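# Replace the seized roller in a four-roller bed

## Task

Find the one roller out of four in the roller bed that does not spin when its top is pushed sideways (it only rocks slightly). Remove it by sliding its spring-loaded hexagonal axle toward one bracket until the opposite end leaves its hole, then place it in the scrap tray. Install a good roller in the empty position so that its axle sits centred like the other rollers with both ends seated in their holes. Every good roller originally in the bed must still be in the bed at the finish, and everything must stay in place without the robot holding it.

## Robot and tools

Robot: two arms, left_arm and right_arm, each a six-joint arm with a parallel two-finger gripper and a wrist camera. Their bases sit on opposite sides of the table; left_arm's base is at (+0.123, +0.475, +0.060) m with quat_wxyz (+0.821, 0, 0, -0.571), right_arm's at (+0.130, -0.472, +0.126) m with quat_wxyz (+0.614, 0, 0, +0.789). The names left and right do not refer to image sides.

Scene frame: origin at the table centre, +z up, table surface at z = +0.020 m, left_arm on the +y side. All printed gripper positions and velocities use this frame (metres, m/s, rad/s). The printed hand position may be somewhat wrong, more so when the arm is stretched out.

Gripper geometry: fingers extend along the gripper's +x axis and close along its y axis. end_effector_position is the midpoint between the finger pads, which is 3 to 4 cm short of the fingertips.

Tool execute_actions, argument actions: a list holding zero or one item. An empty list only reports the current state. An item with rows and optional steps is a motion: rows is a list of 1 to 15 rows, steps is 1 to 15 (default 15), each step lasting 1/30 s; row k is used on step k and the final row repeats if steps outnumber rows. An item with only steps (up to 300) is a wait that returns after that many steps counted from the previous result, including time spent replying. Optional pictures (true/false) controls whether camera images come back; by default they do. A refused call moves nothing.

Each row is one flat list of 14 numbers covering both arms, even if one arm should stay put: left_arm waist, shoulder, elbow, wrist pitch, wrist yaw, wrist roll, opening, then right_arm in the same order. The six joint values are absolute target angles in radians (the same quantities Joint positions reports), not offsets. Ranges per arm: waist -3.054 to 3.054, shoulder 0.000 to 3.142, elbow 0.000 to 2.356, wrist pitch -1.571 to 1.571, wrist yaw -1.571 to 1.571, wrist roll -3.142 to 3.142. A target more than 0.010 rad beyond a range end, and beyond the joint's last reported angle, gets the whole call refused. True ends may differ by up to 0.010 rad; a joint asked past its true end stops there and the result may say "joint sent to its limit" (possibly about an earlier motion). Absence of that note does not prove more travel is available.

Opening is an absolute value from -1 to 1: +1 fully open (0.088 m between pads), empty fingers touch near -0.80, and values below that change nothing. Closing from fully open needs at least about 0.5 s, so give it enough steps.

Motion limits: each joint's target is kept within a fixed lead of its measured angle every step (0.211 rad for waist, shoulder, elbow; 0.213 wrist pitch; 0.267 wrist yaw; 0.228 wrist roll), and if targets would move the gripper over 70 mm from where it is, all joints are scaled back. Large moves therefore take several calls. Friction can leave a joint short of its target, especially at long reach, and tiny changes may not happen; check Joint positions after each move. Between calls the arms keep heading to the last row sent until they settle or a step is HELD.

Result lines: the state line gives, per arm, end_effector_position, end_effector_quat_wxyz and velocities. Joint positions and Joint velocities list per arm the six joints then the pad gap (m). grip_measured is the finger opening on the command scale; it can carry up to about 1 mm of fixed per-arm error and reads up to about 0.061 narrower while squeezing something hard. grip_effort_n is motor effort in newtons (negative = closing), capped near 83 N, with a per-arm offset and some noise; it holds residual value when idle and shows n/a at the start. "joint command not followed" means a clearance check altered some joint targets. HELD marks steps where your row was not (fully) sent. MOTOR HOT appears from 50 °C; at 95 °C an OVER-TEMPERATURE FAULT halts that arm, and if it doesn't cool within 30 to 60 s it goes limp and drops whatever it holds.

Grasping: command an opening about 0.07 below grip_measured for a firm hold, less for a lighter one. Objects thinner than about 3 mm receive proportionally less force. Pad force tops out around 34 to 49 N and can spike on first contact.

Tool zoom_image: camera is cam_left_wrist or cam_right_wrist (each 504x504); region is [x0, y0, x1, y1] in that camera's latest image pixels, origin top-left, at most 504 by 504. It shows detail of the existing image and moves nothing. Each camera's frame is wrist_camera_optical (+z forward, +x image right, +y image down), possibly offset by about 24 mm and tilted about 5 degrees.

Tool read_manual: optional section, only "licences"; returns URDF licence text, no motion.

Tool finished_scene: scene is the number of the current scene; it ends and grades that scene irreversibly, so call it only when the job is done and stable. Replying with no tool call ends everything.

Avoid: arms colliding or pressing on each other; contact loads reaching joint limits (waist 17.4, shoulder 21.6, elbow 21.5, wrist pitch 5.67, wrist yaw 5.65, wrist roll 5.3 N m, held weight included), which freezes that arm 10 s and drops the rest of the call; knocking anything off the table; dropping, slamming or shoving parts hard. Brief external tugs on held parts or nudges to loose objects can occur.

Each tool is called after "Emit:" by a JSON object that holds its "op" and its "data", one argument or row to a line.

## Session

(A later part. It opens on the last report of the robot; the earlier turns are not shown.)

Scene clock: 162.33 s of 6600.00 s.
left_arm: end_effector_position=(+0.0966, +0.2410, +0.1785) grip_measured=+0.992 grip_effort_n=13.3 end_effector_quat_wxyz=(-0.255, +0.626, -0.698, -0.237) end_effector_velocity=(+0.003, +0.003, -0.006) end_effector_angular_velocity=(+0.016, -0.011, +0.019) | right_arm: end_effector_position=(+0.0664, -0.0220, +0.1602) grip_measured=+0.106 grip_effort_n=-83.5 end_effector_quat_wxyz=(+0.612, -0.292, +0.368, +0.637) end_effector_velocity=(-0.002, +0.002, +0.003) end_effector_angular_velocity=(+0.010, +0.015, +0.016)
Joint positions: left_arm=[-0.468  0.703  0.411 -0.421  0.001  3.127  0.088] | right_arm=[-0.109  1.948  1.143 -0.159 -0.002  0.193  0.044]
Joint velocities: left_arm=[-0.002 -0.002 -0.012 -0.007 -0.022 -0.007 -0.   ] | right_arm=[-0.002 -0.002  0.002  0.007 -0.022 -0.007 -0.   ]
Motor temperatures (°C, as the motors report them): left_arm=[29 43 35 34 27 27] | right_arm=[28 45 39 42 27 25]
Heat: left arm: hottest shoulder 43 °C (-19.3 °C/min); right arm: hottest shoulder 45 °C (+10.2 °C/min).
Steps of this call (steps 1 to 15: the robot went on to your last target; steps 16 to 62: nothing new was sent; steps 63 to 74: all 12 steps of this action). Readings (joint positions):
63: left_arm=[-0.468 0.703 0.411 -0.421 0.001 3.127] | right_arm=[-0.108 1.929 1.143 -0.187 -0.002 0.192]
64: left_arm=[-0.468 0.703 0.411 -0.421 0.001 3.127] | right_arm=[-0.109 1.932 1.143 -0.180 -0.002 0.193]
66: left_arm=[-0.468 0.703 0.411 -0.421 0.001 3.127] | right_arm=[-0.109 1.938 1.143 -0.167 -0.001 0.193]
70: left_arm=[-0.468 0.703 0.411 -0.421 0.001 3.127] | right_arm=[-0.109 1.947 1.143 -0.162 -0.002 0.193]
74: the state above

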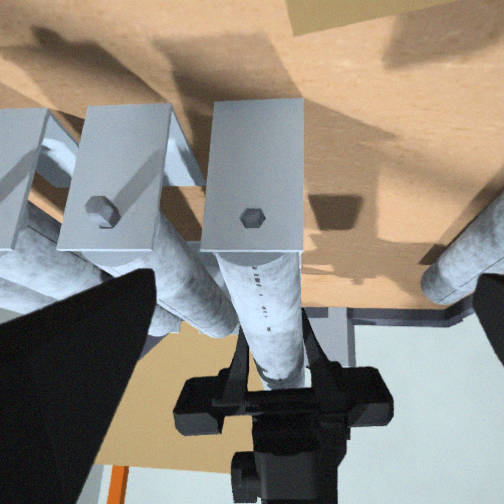

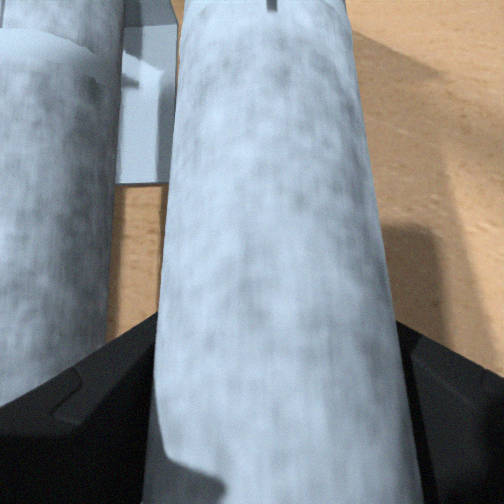

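Held in the hole mouth; continue levelling and pushing.

Emit:
{"op": "execute_actions", "data": {
  "actions": [
    {"rows":[[-0.47,0.7,0.4,-0.42,0,3.13,1,-0.111,1.95,1.21,-0.08,0,0.192,-0.05]],"steps":12}
  ]
}}

Emit:
{"op": "zoom_image", "data": {
  "camera": "cam_left_wrist",
  "region": [210,175,300,265]
}}

Scene clock: 168.63 s of 6600.00 s.
left_arm: end_effector_position=(+0.0966, +0.2410, +0.1785) grip_measured=+0.992 grip_effort_n=13.3 end_effector_quat_wxyz=(-0.255, +0.626, -0.698, -0.237) end_effector_velocity=(+0.001, +0.004, -0.003) end_effector_angular_velocity=(+0.017, -0.001, +0.008) | right_arm: end_effector_position=(+0.0658, -0.0167, +0.1538) grip_measured=+0.106 grip_effort_n=-83.5 end_effector_quat_wxyz=(+0.614, -0.287, +0.364, +0.639) end_effector_velocity=(+0.002, -0.001, -0.000) end_effector_angular_velocity=(+0.004, -0.010, -0.001)
Joint positions: left_arm=[-0.468  0.703  0.411 -0.421  0.001  3.127  0.088] | right_arm=[-0.109  1.974  1.143 -0.119 -0.001  0.194  0.044]
Joint velocities: left_arm=[-0.002 -0.007 -0.002 -0.022 -0.007 -0.007  0.   ] | right_arm=[-0.002 -0.002 -0.007  0.007  0.007 -0.007 -0.   ]
Motor temperatures (°C, as the motors report them): left_arm=[29 42 35 34 27 27] | right_arm=[28 45 40 47 27 25]
Heat: left arm: hottest shoulder 42 °C (-17.1 °C/min); right arm: hottest wrist pitch 47 °C (+13.0 °C/min).
Steps of this call (steps 1 to 15: the robot went on to your last target; steps 16 to 90: nothing new was sent; then 2.90 s passed at rest; steps 91 to 102: all 12 steps of this action). Readings (joint positions):
91: left_arm=[-0.468 0.703 0.411 -0.421 0.001 3.127] | right_arm=[-0.109 1.950 1.143 -0.156 -0.002 0.193]
92: left_arm=[-0.468 0.703 0.411 -0.421 0.001 3.127] | right_arm=[-0.109 1.954 1.143 -0.146 -0.001 0.193]
94: left_arm=[-0.468 0.703 0.411 -0.421 0.001 3.127] | right_arm=[-0.109 1.962 1.143 -0.129 -0.000 0.194]
98: left_arm=[-0.468 0.703 0.411 -0.421 0.001 3.127] | right_arm=[-0.109 1.973 1.143 -0.124 -0.001 0.194]
102: the state above

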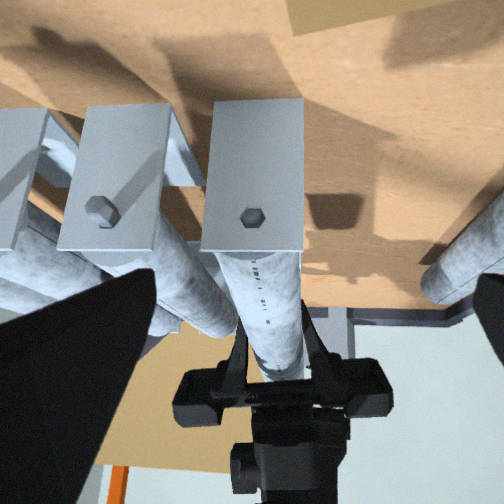

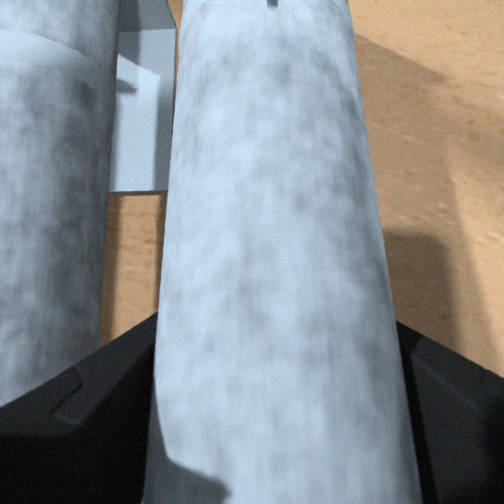

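Region (210, 175, 300, 265) of cam_left_wrist's 504x504 image, scaled by 5.600, with more detail than that image has.

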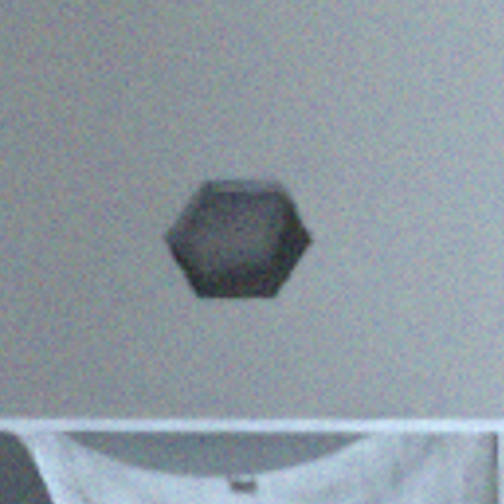

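Emit:
{"op": "execute_actions", "data": {
  "actions": [
    {"rows":[[-0.47,0.7,0.4,-0.42,0,3.13,1,-0.113,1.965,1.235,-0.07,0,0.215,-0.05]],"steps":12}
  ]
}}

Emit:
{"op": "execute_actions", "data": {
  "actions": [
    {"rows":[[-0.47,0.7,0.4,-0.42,0,3.13,1,-0.108,1.99,1.235,-0.05,0,0.19,-0.05]],"steps":15}
  ]
}}

Scene clock: 175.80 s of 6600.00 s.
left_arm: end_effector_position=(+0.0966, +0.2410, +0.1785) grip_measured=+0.992 grip_effort_n=13.3 end_effector_quat_wxyz=(-0.255, +0.626, -0.698, -0.237) end_effector_velocity=(+0.000, -0.001, +0.001) end_effector_angular_velocity=(-0.007, +0.002, +0.008) | right_arm: end_effector_position=(+0.0641, -0.0145, +0.1508) grip_measured=+0.106 grip_effort_n=-83.5 end_effector_quat_wxyz=(+0.614, -0.282, +0.371, +0.637) end_effector_velocity=(+0.000, -0.001, -0.000) end_effector_angular_velocity=(+0.001, +0.010, -0.004)
Joint positions: left_arm=[-0.468  0.703  0.411 -0.421  0.001  3.127  0.088] | right_arm=[-0.107  1.989  1.152 -0.116 -0.005  0.212  0.044]
Joint velocities: left_arm=[-0.002 -0.002 -0.002  0.007 -0.007 -0.007 -0.   ] | right_arm=[-0.002 -0.002 -0.007  0.007 -0.007  0.007 -0.   ]
Motor temperatures (°C, as the motors report them): left_arm=[29 42 35 34 27 27] | right_arm=[28 45 42 52 27 25]
Heat: left arm: hottest shoulder 42 °C (-13.0 °C/min); right arm: hottest wrist pitch 52 °C (+18.0 °C/min). Fold the right arm in close to its base before you think long.
MOTOR HOT: a motor of the right arm reached 50 °C. Now the hottest motor of the right arm, joint 4 (wrist pitch), reports 52 °C. The temperature limit of the motors' drives, at which the controller stops that arm, is 95 °C. To cool a motor, set the load down, stop pushing, or move to a pose that needs little force.
Steps of this call (steps 1 to 15: the robot went on to your last target; steps 16 to 90: nothing new was sent; then 3.77 s passed at rest; steps 91 to 102: all 12 steps of this action). Readings (joint positions):
91: left_arm=[-0.468 0.703 0.411 -0.421 0.001 3.127] | right_arm=[-0.109 1.975 1.144 -0.118 -0.001 0.196]
92: left_arm=[-0.468 0.703 0.411 -0.421 0.001 3.127] | right_arm=[-0.109 1.978 1.146 -0.117 -0.001 0.199]
94: left_arm=[-0.468 0.703 0.411 -0.421 0.001 3.127] | right_arm=[-0.109 1.982 1.150 -0.116 -0.004 0.205]
98: left_arm=[-0.468 0.703 0.411 -0.421 0.001 3.127] | right_arm=[-0.108 1.988 1.151 -0.116 -0.005 0.210]
102: the state above

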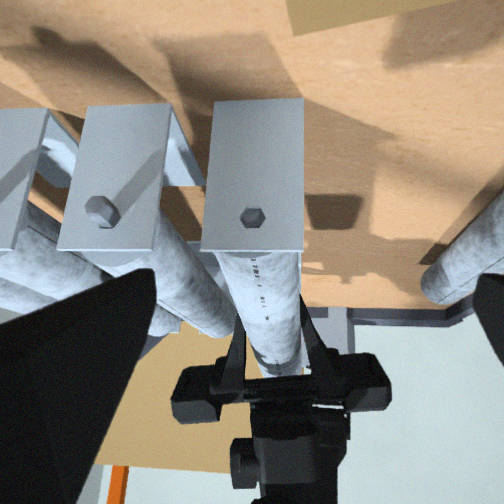

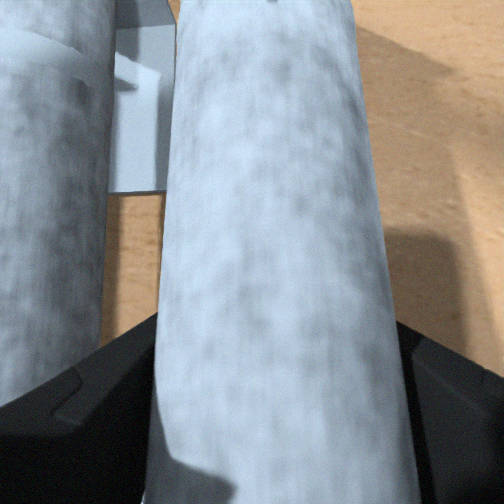

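Scene clock: 176.30 s of 6600.00 s.
left_arm: end_effector_position=(+0.0966, +0.2410, +0.1785) grip_measured=+0.992 grip_effort_n=12.8 end_effector_quat_wxyz=(-0.255, +0.626, -0.698, -0.237) end_effector_velocity=(-0.002, -0.000, +0.001) end_effector_angular_velocity=(-0.006, +0.011, -0.003) | right_arm: end_effector_position=(+0.0635, -0.0141, +0.1391) grip_measured=+0.106 grip_effort_n=-83.5 end_effector_quat_wxyz=(+0.610, -0.293, +0.369, +0.638) end_effector_velocity=(+0.002, -0.002, -0.001) end_effector_angular_velocity=(-0.006, -0.011, -0.001)
Joint positions: left_arm=[-0.468  0.703  0.411 -0.421  0.001  3.127  0.088] | right_arm=[-0.106  2.02   1.152 -0.098 -0.005  0.195  0.044]
Joint velocities: left_arm=[-0.002 -0.002 -0.002  0.007  0.007 -0.007 -0.   ] | right_arm=[-0.002 -0.002 -0.002 -0.007  0.007 -0.007  0.   ]
Motor temperatures (°C, as the motors report them): left_arm=[29 42 35 34 27 27] | right_arm=[28 45 42 52 27 25]
Heat: left arm: hottest shoulder 42 °C (-12.1 °C/min); right arm: hottest wrist pitch 52 °C (+18.2 °C/min). Fold the right arm in close to its base before you think long.
MOTOR HOT: still on. Now the hottest motor of the right arm, joint 4 (wrist pitch), reports 52 °C; a drive's own limit is 95 °C.
Steps of this call (steps 1 to 15: all 15 steps of this action). Readings (joint positions):
1: left_arm=[-0.468 0.703 0.411 -0.421 0.001 3.127] | right_arm=[-0.107 1.991 1.152 -0.115 -0.005 0.211]
2: left_arm=[-0.468 0.703 0.411 -0.421 0.001 3.127] | right_arm=[-0.107 1.994 1.152 -0.113 -0.005 0.209]
4: left_arm=[-0.468 0.703 0.411 -0.421 0.001 3.127] | right_arm=[-0.106 2.002 1.152 -0.108 -0.005 0.203]
8: left_arm=[-0.468 0.703 0.411 -0.421 0.001 3.127] | right_arm=[-0.106 2.019 1.152 -0.098 -0.005 0.196]
15: the state above

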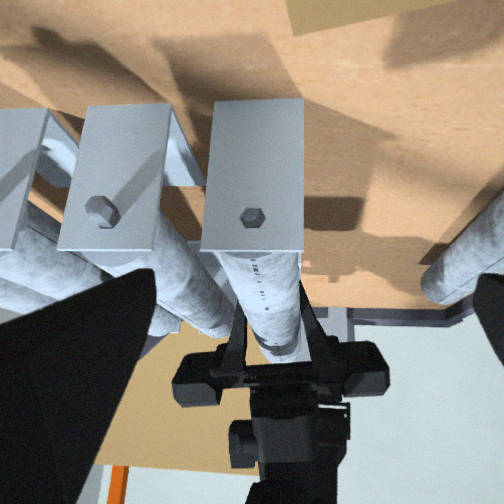

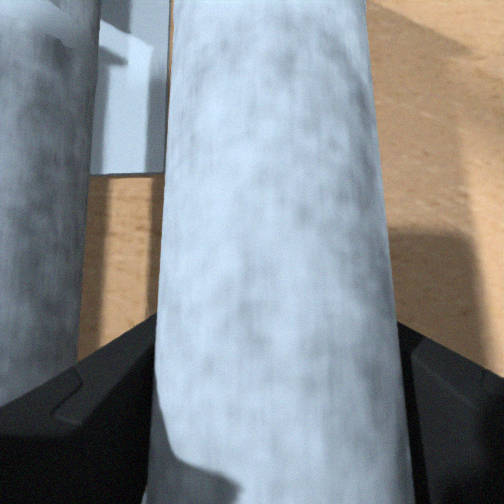

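Emit:
{"op": "execute_actions", "data": {
  "actions": [
    {"rows":[[-0.47,0.7,0.4,-0.42,0,3.13,1,-0.108,2.02,1.22,-0.06,0,0.19,-0.05]],"steps":15}
  ]
}}

Emit:
{"op": "zoom_image", "data": {
  "camera": "cam_left_wrist",
  "region": [210,175,300,265]
}}

Scene clock: 178.87 s of 6600.00 s.
left_arm: end_effector_position=(+0.0966, +0.2410, +0.1785) grip_measured=+0.992 grip_effort_n=13.3 end_effector_quat_wxyz=(-0.255, +0.626, -0.698, -0.237) end_effector_velocity=(+0.000, -0.001, +0.004) end_effector_angular_velocity=(-0.018, -0.008, -0.002) | right_arm: end_effector_position=(+0.0635, -0.0152, +0.1316) grip_measured=+0.106 grip_effort_n=-83.5 end_effector_quat_wxyz=(+0.607, -0.298, +0.373, +0.635) end_effector_velocity=(-0.000, +0.001, +0.001) end_effector_angular_velocity=(+0.007, +0.003, +0.008)
Joint positions: left_arm=[-0.468  0.703  0.411 -0.421  0.001  3.127  0.088] | right_arm=[-0.106  2.038  1.152 -0.095 -0.005  0.194  0.044]
Joint velocities: left_arm=[-0.002 -0.007  0.002  0.007 -0.007  0.007  0.   ] | right_arm=[-0.002 -0.002 -0.002  0.007 -0.007 -0.007 -0.   ]
Motor temperatures (°C, as the motors report them): left_arm=[29 42 35 34 27 27] | right_arm=[28 45 43 55 27 25]
Heat: left arm: hottest shoulder 42 °C (-11.0 °C/min); right arm: hottest wrist pitch 55 °C (+20.1 °C/min). Fold the right arm in close to its base before you think long.
MOTOR HOT: still on. Now the hottest motor of the right arm, joint 4 (wrist pitch), reports 55 °C; a drive's own limit is 95 °C.
Steps of this call (steps 1 to 15: the robot went on to your last target; steps 16 to 62: nothing new was sent; steps 63 to 77: all 15 steps of this action). Readings (joint positions):
63: left_arm=[-0.468 0.703 0.411 -0.421 0.001 3.127] | right_arm=[-0.106 2.023 1.152 -0.098 -0.005 0.195]
64: left_arm=[-0.468 0.703 0.411 -0.421 0.001 3.127] | right_arm=[-0.106 2.026 1.152 -0.098 -0.005 0.195]
66: left_arm=[-0.468 0.703 0.411 -0.421 0.001 3.127] | right_arm=[-0.106 2.034 1.152 -0.095 -0.005 0.194]
70: left_arm=[-0.468 0.703 0.411 -0.421 0.001 3.127] | right_arm=[-0.106 2.038 1.152 -0.095 -0.005 0.194]
77: the state above

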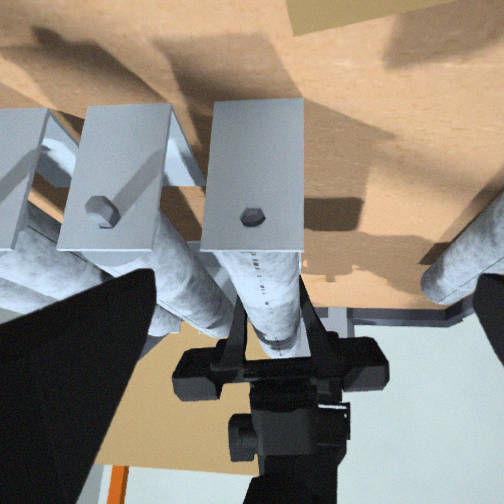

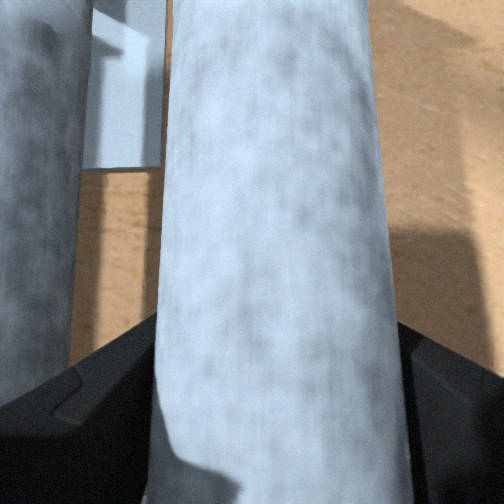

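Region (210, 175, 300, 265) of cam_left_wrist's 504x504 image, scaled by 5.600, with more detail than that image has.

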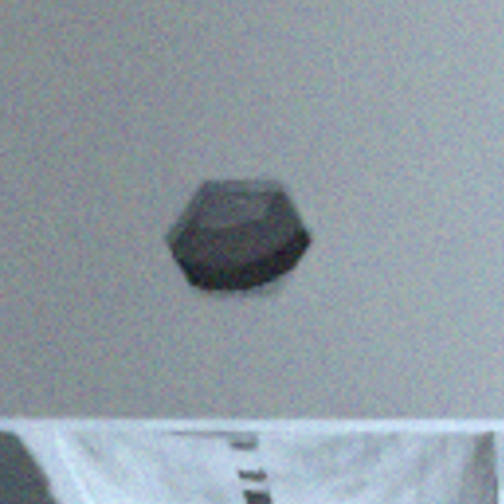

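Emit:
{"op": "execute_actions", "data": {
  "actions": [
    {"rows":[[-0.47,0.7,0.4,-0.42,0,3.13,1,-0.108,1.93,1.2,-0.09,0,0.19,-0.05]],"steps":15}
  ],
  "pictures": false
}}

Emit:
{"op": "execute_actions", "data": {
  "actions": [
    {"rows":[[-0.47,0.7,0.4,-0.42,0,3.13,1,-0.108,1.865,1.11,-0.11,0,0.19,-0.05]],"steps":15}
  ]
}}

Emit:
{"op": "execute_actions", "data": {
  "actions": [
    {"rows":[[-0.47,0.7,0.4,-0.42,0,3.13,1,-0.062,1.84,1.085,-0.11,0.125,0.165,-0.05]],"steps":15}
  ]
}}

Emit:
{"op": "zoom_image", "data": {
  "camera": "cam_left_wrist",
  "region": [200,175,310,285]
}}

Scene clock: 186.13 s of 6600.00 s.
left_arm: end_effector_position=(+0.0966, +0.2410, +0.1785) grip_measured=+0.992 grip_effort_n=13.3 end_effector_quat_wxyz=(-0.255, +0.626, -0.698, -0.237) end_effector_velocity=(+0.001, +0.004, -0.008) end_effector_angular_velocity=(+0.036, -0.003, +0.008) | right_arm: end_effector_position=(+0.0645, -0.0160, +0.1513) grip_measured=+0.106 grip_effort_n=-83.5 end_effector_quat_wxyz=(+0.612, -0.291, +0.365, +0.638) end_effector_velocity=(+0.001, -0.007, -0.004) end_effector_angular_velocity=(-0.037, -0.003, +0.008)
Joint positions: left_arm=[-0.468  0.703  0.411 -0.421  0.001  3.127  0.088] | right_arm=[-0.106  1.985  1.152 -0.126 -0.     0.192  0.044]
Joint velocities: left_arm=[-0.002  0.007 -0.007 -0.022 -0.007 -0.007 -0.   ] | right_arm=[-0.002 -0.002 -0.002 -0.037 -0.007 -0.007  0.   ]
Motor temperatures (°C, as the motors report them): left_arm=[29 41 35 34 27 27] | right_arm=[28 45 45 57 27 25]
Heat: left arm: hottest shoulder 41 °C (-10.0 °C/min); right arm: hottest wrist pitch 57 °C (+19.1 °C/min). Fold the right arm in close to its base before you think long.
MOTOR HOT: still on. Now the hottest motor of the right arm, joint 4 (wrist pitch), reports 57 °C; a drive's own limit is 95 °C.
Steps of this call (steps 1 to 15: the robot went on to your last target; steps 16 to 90: nothing new was sent; then 3.77 s passed at rest; steps 91 to 105: all 15 steps of this action). Readings (joint positions):
91: left_arm=[-0.468 0.703 0.411 -0.421 0.001 3.127] | right_arm=[-0.106 2.035 1.152 -0.096 -0.005 0.194]
92: left_arm=[-0.468 0.703 0.411 -0.421 0.001 3.127] | right_arm=[-0.106 2.030 1.152 -0.103 -0.005 0.193]
94: left_arm=[-0.468 0.703 0.411 -0.421 0.001 3.127] | right_arm=[-0.106 2.020 1.152 -0.116 -0.005 0.192]
98: left_arm=[-0.468 0.703 0.411 -0.421 0.001 3.127] | right_arm=[-0.106 1.998 1.152 -0.124 -0.001 0.192]
105: the state above

Scene clock: 186.63 s of 6600.00 s.
left_arm: end_effector_position=(+0.0966, +0.2410, +0.1785) grip_measured=+0.992 grip_effort_n=13.3 end_effector_quat_wxyz=(-0.255, +0.626, -0.698, -0.237) end_effector_velocity=(-0.001, +0.002, -0.001) end_effector_angular_velocity=(+0.004, +0.010, -0.003) | right_arm: end_effector_position=(+0.0661, -0.0330, +0.1584) grip_measured=+0.106 grip_effort_n=-83.5 end_effector_quat_wxyz=(+0.610, -0.294, +0.367, +0.638) end_effector_velocity=(+0.001, -0.005, -0.004) end_effector_angular_velocity=(-0.018, +0.008, -0.004)
Joint positions: left_arm=[-0.468  0.703  0.411 -0.421  0.001  3.127  0.088] | right_arm=[-0.105  1.917  1.09  -0.139 -0.002  0.191  0.044]
Joint velocities: left_arm=[-0.002 -0.007 -0.002 -0.007  0.007 -0.007 -0.   ] | right_arm=[-0.002 -0.002 -0.012 -0.007 -0.007  0.007 -0.   ]
Motor temperatures (°C, as the motors report them): left_arm=[29 41 35 34 27 27] | right_arm=[28 45 45 57 27 25]
Heat: left arm: hottest shoulder 41 °C (-9.1 °C/min); right arm: hottest wrist pitch 57 °C (+18.2 °C/min). Fold the right arm in close to its base before you think long.
MOTOR HOT: still on. Now the hottest motor of the right arm, joint 4 (wrist pitch), reports 57 °C; a drive's own limit is 95 °C.
Steps of this call (steps 1 to 15: all 15 steps of this action). Readings (joint positions):
1: left_arm=[-0.468 0.703 0.411 -0.421 0.001 3.127] | right_arm=[-0.106 1.980 1.146 -0.126 -0.000 0.192]
2: left_arm=[-0.468 0.703 0.411 -0.421 0.001 3.127] | right_arm=[-0.106 1.970 1.133 -0.127 -0.001 0.192]
4: left_arm=[-0.468 0.703 0.411 -0.421 0.001 3.127] | right_arm=[-0.105 1.943 1.105 -0.142 -0.005 0.191]
8: left_arm=[-0.468 0.703 0.411 -0.421 0.001 3.127] | right_arm=[-0.105 1.924 1.092 -0.140 -0.004 0.191]
15: the state above

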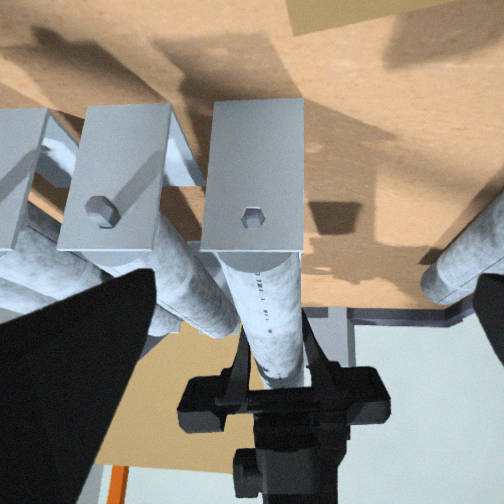

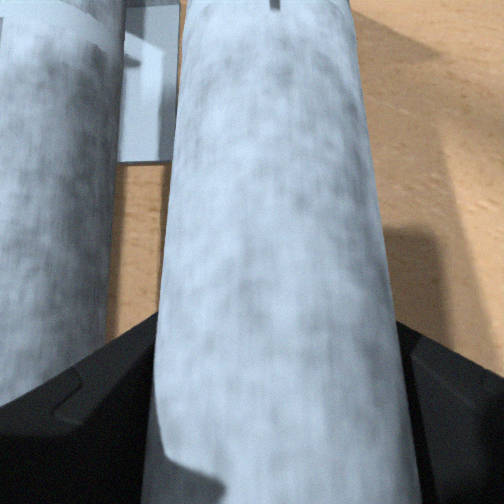

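Scene clock: 187.13 s of 6600.00 s.
left_arm: end_effector_position=(+0.0966, +0.2410, +0.1785) grip_measured=+0.992 grip_effort_n=13.3 end_effector_quat_wxyz=(-0.255, +0.626, -0.698, -0.237) end_effector_velocity=(+0.002, -0.001, +0.001) end_effector_angular_velocity=(-0.007, +0.002, +0.013) | right_arm: end_effector_position=(+0.0667, -0.0359, +0.1651) grip_measured=+0.106 grip_effort_n=-83.5 end_effector_quat_wxyz=(+0.636, -0.316, +0.325, +0.625) end_effector_velocity=(+0.005, -0.004, -0.004) end_effector_angular_velocity=(-0.016, -0.013, -0.006)
Joint positions: left_arm=[-0.468  0.703  0.411 -0.421  0.001  3.127  0.088] | right_arm=[-0.065  1.89   1.071 -0.131  0.116  0.167  0.044]
Joint velocities: left_arm=[ 0.002 -0.002 -0.002  0.007 -0.007 -0.007 -0.001] | right_arm=[-0.007 -0.002 -0.012 -0.007  0.007 -0.007 -0.   ]
Motor temperatures (°C, as the motors report them): left_arm=[29 41 35 34 27 27] | right_arm=[28 45 44 57 27 25]
Heat: left arm: hottest shoulder 41 °C (-9.0 °C/min); right arm: hottest wrist pitch 57 °C (+18.1 °C/min). Fold the right arm in close to its base before you think long.
MOTOR HOT: still on. Now the hottest motor of the right arm, joint 4 (wrist pitch), reports 57 °C; a drive's own limit is 95 °C.
Steps of this call (steps 1 to 15: all 15 steps of this action). Readings (joint positions):
1: left_arm=[-0.468 0.703 0.411 -0.421 0.001 3.127] | right_arm=[-0.103 1.915 1.087 -0.137 0.006 0.189]
2: left_arm=[-0.468 0.703 0.411 -0.421 0.001 3.127] | right_arm=[-0.095 1.911 1.082 -0.133 0.037 0.180]
4: left_arm=[-0.468 0.703 0.411 -0.421 0.001 3.127] | right_arm=[-0.081 1.903 1.076 -0.133 0.080 0.177]
8: left_arm=[-0.468 0.703 0.411 -0.421 0.001 3.127] | right_arm=[-0.067 1.892 1.073 -0.131 0.105 0.170]
15: the state above

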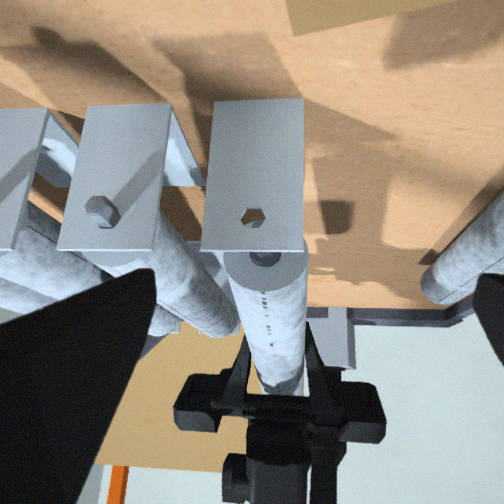

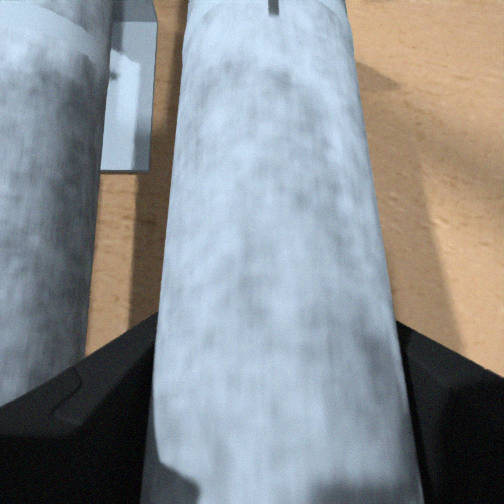

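Region (200, 175, 310, 285) of cam_left_wrist's 504x504 image, scaled by 4.582, with more detail than that image has.

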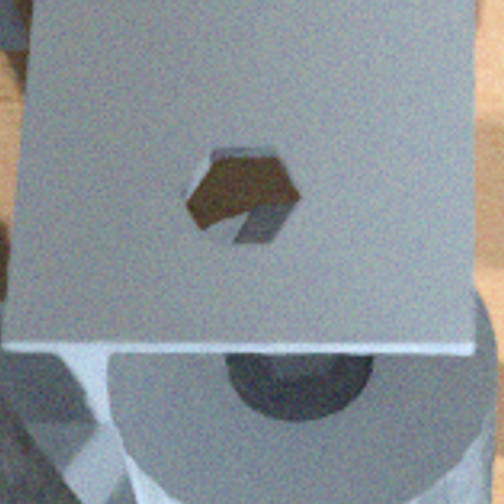

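Now visible and flat-aligned: ~5 mm down, ~4 mm −x.

Emit:
{"op": "execute_actions", "data": {
  "actions": [
    {"rows":[[-0.47,0.7,0.4,-0.42,0,3.13,1,-0.062,1.877,1.095,-0.11,0.125,0.138,-0.05]],"steps":15}
  ]
}}

Emit:
{"op": "zoom_image", "data": {
  "camera": "cam_left_wrist",
  "region": [200,175,310,285]
}}

Scene clock: 189.97 s of 6600.00 s.
left_arm: end_effector_position=(+0.0966, +0.2410, +0.1785) grip_measured=+0.992 grip_effort_n=13.3 end_effector_quat_wxyz=(-0.255, +0.626, -0.698, -0.237) end_effector_velocity=(+0.001, +0.001, -0.003) end_effector_angular_velocity=(+0.012, -0.001, +0.008) | right_arm: end_effector_position=(+0.0671, -0.0362, +0.1617) grip_measured=+0.106 grip_effort_n=-83.5 end_effector_quat_wxyz=(+0.631, -0.328, +0.318, +0.627) end_effector_velocity=(+0.002, +0.001, +0.003) end_effector_angular_velocity=(+0.013, -0.008, -0.001)
Joint positions: left_arm=[-0.468  0.703  0.411 -0.421  0.001  3.127  0.088] | right_arm=[-0.065  1.899  1.071 -0.13   0.119  0.141  0.044]
Joint velocities: left_arm=[-0.002  0.002 -0.002 -0.007 -0.007 -0.007  0.   ] | right_arm=[-0.002 -0.007 -0.002  0.007  0.007 -0.007 -0.   ]
Motor temperatures (°C, as the motors report them): left_arm=[29 41 35 34 27 27] | right_arm=[28 46 44 57 27 25]
Heat: left arm: hottest shoulder 41 °C (-8.0 °C/min); right arm: hottest wrist pitch 57 °C (+17.1 °C/min). Fold the right arm in close to its base before you think long.
MOTOR HOT: still on. Now the hottest motor of the right arm, joint 4 (wrist pitch), reports 57 °C; a drive's own limit is 95 °C.
Steps of this call (steps 1 to 15: the robot went on to your last target; steps 16 to 70: nothing new was sent; steps 71 to 85: all 15 steps of this action). Readings (joint positions):
71: left_arm=[-0.468 0.703 0.411 -0.421 0.001 3.127] | right_arm=[-0.065 1.890 1.071 -0.131 0.117 0.164]
72: left_arm=[-0.468 0.703 0.411 -0.421 0.001 3.127] | right_arm=[-0.065 1.890 1.071 -0.131 0.118 0.158]
74: left_arm=[-0.468 0.703 0.411 -0.421 0.001 3.127] | right_arm=[-0.065 1.891 1.071 -0.131 0.119 0.150]
78: left_arm=[-0.468 0.703 0.411 -0.421 0.001 3.127] | right_arm=[-0.065 1.895 1.071 -0.130 0.119 0.143]
85: the state above

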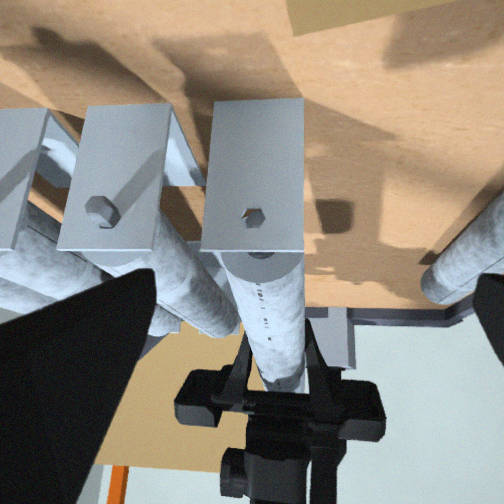

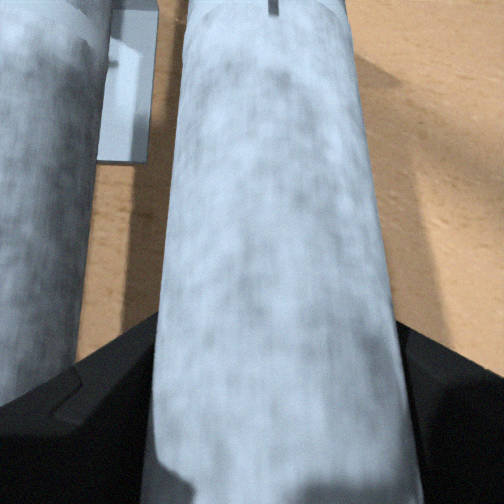

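Region (200, 175, 310, 285) of cam_left_wrist's 504x504 image, scaled by 4.582, with more detail than that image has.

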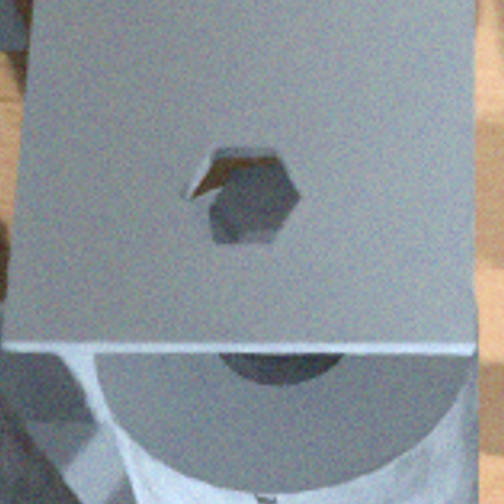

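Emit:
{"op": "execute_actions", "data": {
  "actions": [
    {"rows":[[-0.47,0.7,0.4,-0.42,0,3.13,1,-0.062,1.886,1.11,-0.088,0.125,0.134,-0.05]],"steps":12}
  ]
}}

Emit:
{"op": "zoom_image", "data": {
  "camera": "cam_left_wrist",
  "region": [200,175,310,285]
}}

Scene clock: 197.53 s of 6600.00 s.
left_arm: end_effector_position=(+0.0966, +0.2410, +0.1785) grip_measured=+0.992 grip_effort_n=13.3 end_effector_quat_wxyz=(-0.255, +0.626, -0.698, -0.237) end_effector_velocity=(+0.003, +0.001, -0.002) end_effector_angular_velocity=(+0.008, +0.001, +0.029) | right_arm: end_effector_position=(+0.0662, -0.0333, +0.1604) grip_measured=+0.106 grip_effort_n=-83.5 end_effector_quat_wxyz=(+0.632, -0.325, +0.313, +0.630) end_effector_velocity=(+0.002, +0.001, +0.001) end_effector_angular_velocity=(+0.008, -0.009, -0.001)
Joint positions: left_arm=[-0.468  0.703  0.411 -0.421  0.001  3.127  0.088] | right_arm=[-0.064  1.908  1.071 -0.109  0.119  0.136  0.044]
Joint velocities: left_arm=[-0.002 -0.002 -0.002 -0.007 -0.022 -0.022 -0.   ] | right_arm=[-0.002 -0.002 -0.002  0.007  0.007 -0.007 -0.   ]
Motor temperatures (°C, as the motors report them): left_arm=[29 40 35 34 27 27] | right_arm=[28 45 43 55 27 25]
Heat: left arm: hottest shoulder 40 °C (-7.1 °C/min); right arm: hottest wrist pitch 55 °C (+15.2 °C/min). Fold the right arm in close to its base before you think long.
MOTOR HOT: still on. Now the hottest motor of the right arm, joint 4 (wrist pitch), reports 55 °C; a drive's own limit is 95 °C.
Steps of this call (steps 1 to 15: the robot went on to your last target; steps 16 to 90: nothing new was sent; then 4.17 s passed at rest; steps 91 to 102: all 12 steps of this action). Readings (joint positions):
91: left_arm=[-0.468 0.703 0.411 -0.421 0.001 3.127] | right_arm=[-0.065 1.899 1.071 -0.128 0.119 0.140]
92: left_arm=[-0.468 0.703 0.411 -0.421 0.001 3.127] | right_arm=[-0.065 1.901 1.071 -0.123 0.119 0.139]
94: left_arm=[-0.468 0.703 0.411 -0.421 0.001 3.127] | right_arm=[-0.064 1.905 1.071 -0.114 0.119 0.136]
98: left_arm=[-0.468 0.703 0.411 -0.421 0.001 3.127] | right_arm=[-0.064 1.908 1.071 -0.111 0.119 0.136]
102: the state above

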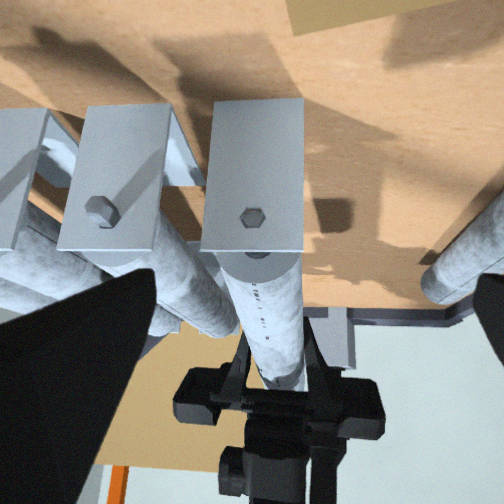

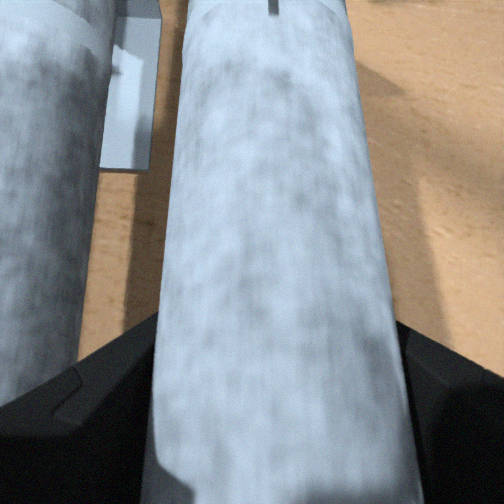

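Region (200, 175, 310, 285) of cam_left_wrist's 504x504 image, scaled by 4.582, with more detail than that image has.

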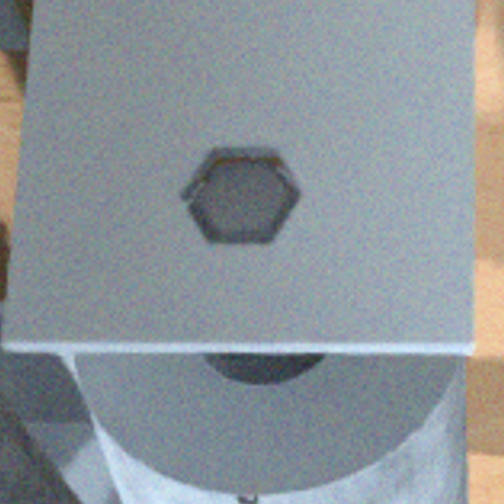

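In the hole.

Emit:
{"op": "execute_actions", "data": {
  "actions": [
    {"rows":[[-0.47,0.7,0.4,-0.42,0,3.13,1,-0.066,1.91,1.135,-0.07,0.125,0.145,-0.05]],"steps":12}
  ]
}}

Emit:
{"op": "execute_actions", "data": {
  "actions": [
    {"rows":[[-0.47,0.7,0.4,-0.42,0,3.13,1,-0.068,1.955,1.175,-0.06,0.125,0.155,-0.05]],"steps":12}
  ]
}}

Scene clock: 200.67 s of 6600.00 s.
left_arm: end_effector_position=(+0.0966, +0.2410, +0.1785) grip_measured=+0.992 grip_effort_n=13.3 end_effector_quat_wxyz=(-0.255, +0.626, -0.698, -0.237) end_effector_velocity=(+0.003, +0.000, -0.001) end_effector_angular_velocity=(+0.006, -0.010, +0.019) | right_arm: end_effector_position=(+0.0656, -0.0295, +0.1554) grip_measured=+0.106 grip_effort_n=-83.5 end_effector_quat_wxyz=(+0.633, -0.323, +0.315, +0.629) end_effector_velocity=(-0.001, -0.005, -0.005) end_effector_angular_velocity=(-0.030, +0.008, +0.016)
Joint positions: left_arm=[-0.468  0.703  0.411 -0.421  0.001  3.127  0.088] | right_arm=[-0.064  1.932  1.08  -0.095  0.119  0.142  0.044]
Joint velocities: left_arm=[-0.002  0.002  0.002 -0.007 -0.022 -0.007 -0.   ] | right_arm=[-0.002  0.002 -0.002 -0.022 -0.022 -0.007 -0.   ]
Motor temperatures (°C, as the motors report them): left_arm=[29 40 35 34 27 27] | right_arm=[28 45 43 55 27 25]
Heat: left arm: hottest shoulder 40 °C (-7.1 °C/min); right arm: hottest wrist pitch 55 °C (+14.2 °C/min). Fold the right arm in close to its base before you think long.
MOTOR HOT: still on. Now the hottest motor of the right arm, joint 4 (wrist pitch), reports 55 °C; a drive's own limit is 95 °C.
Steps of this call (steps 1 to 15: the robot went on to your last target; steps 16 to 82: nothing new was sent; steps 83 to 94: all 12 steps of this action). Readings (joint positions):
83: left_arm=[-0.468 0.703 0.411 -0.421 0.001 3.127] | right_arm=[-0.064 1.911 1.072 -0.107 0.119 0.136]
84: left_arm=[-0.468 0.703 0.411 -0.421 0.001 3.127] | right_arm=[-0.064 1.914 1.074 -0.104 0.119 0.137]
86: left_arm=[-0.468 0.703 0.411 -0.421 0.001 3.127] | right_arm=[-0.064 1.923 1.079 -0.097 0.119 0.139]
90: left_arm=[-0.468 0.703 0.411 -0.421 0.001 3.127] | right_arm=[-0.064 1.931 1.080 -0.095 0.119 0.141]
94: the state above

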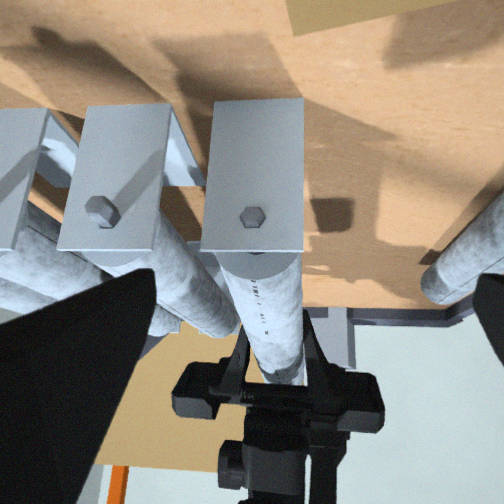

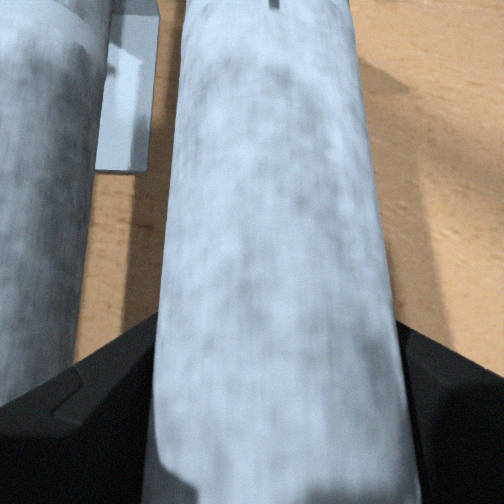

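Scene clock: 201.07 s of 6600.00 s.
left_arm: end_effector_position=(+0.0966, +0.2410, +0.1785) grip_measured=+0.992 grip_effort_n=13.3 end_effector_quat_wxyz=(-0.255, +0.626, -0.698, -0.237) end_effector_velocity=(+0.002, +0.004, -0.006) end_effector_angular_velocity=(+0.026, -0.012, +0.014) | right_arm: end_effector_position=(+0.0639, -0.0172, +0.1516) grip_measured=+0.106 grip_effort_n=-83.5 end_effector_quat_wxyz=(+0.636, -0.316, +0.316, +0.629) end_effector_velocity=(+0.000, -0.001, -0.006) end_effector_angular_velocity=(-0.018, -0.011, +0.019)
Joint positions: left_arm=[-0.468  0.703  0.411 -0.421  0.001  3.127  0.088] | right_arm=[-0.065  1.977  1.122 -0.081  0.119  0.152  0.044]
Joint velocities: left_arm=[-0.007 -0.002 -0.007 -0.022 -0.022 -0.007 -0.   ] | right_arm=[-0.002  0.012  0.002 -0.007 -0.007 -0.022 -0.   ]
Motor temperatures (°C, as the motors report them): left_arm=[29 40 35 34 27 27] | right_arm=[28 45 43 55 27 25]
Heat: left arm: hottest shoulder 40 °C (-7.0 °C/min); right arm: hottest wrist pitch 55 °C (+14.1 °C/min). Fold the right arm in close to its base before you think long.
MOTOR HOT: still on. Now the hottest motor of the right arm, joint 4 (wrist pitch), reports 55 °C; a drive's own limit is 95 °C.
Steps of this call (steps 1 to 12: all 12 steps of this action). Readings (joint positions):
1: left_arm=[-0.468 0.703 0.411 -0.421 0.001 3.127] | right_arm=[-0.064 1.935 1.084 -0.095 0.119 0.143]
2: left_arm=[-0.468 0.703 0.411 -0.421 0.001 3.127] | right_arm=[-0.064 1.942 1.090 -0.096 0.119 0.145]
4: left_arm=[-0.468 0.703 0.411 -0.421 0.001 3.127] | right_arm=[-0.064 1.961 1.105 -0.083 0.119 0.149]
8: left_arm=[-0.468 0.703 0.411 -0.421 0.001 3.127] | right_arm=[-0.065 1.975 1.122 -0.081 0.119 0.152]
12: the state above

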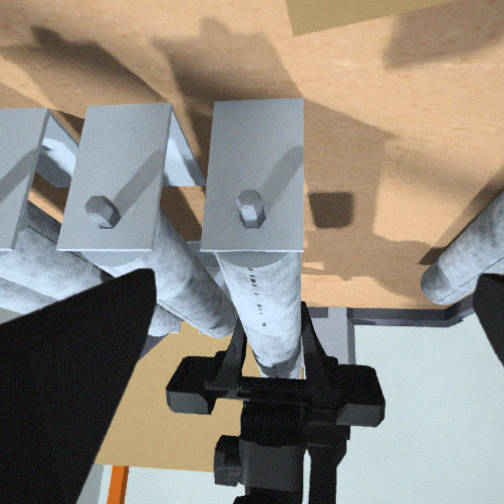

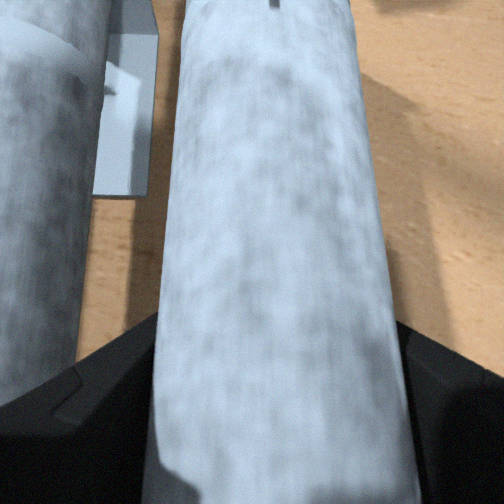

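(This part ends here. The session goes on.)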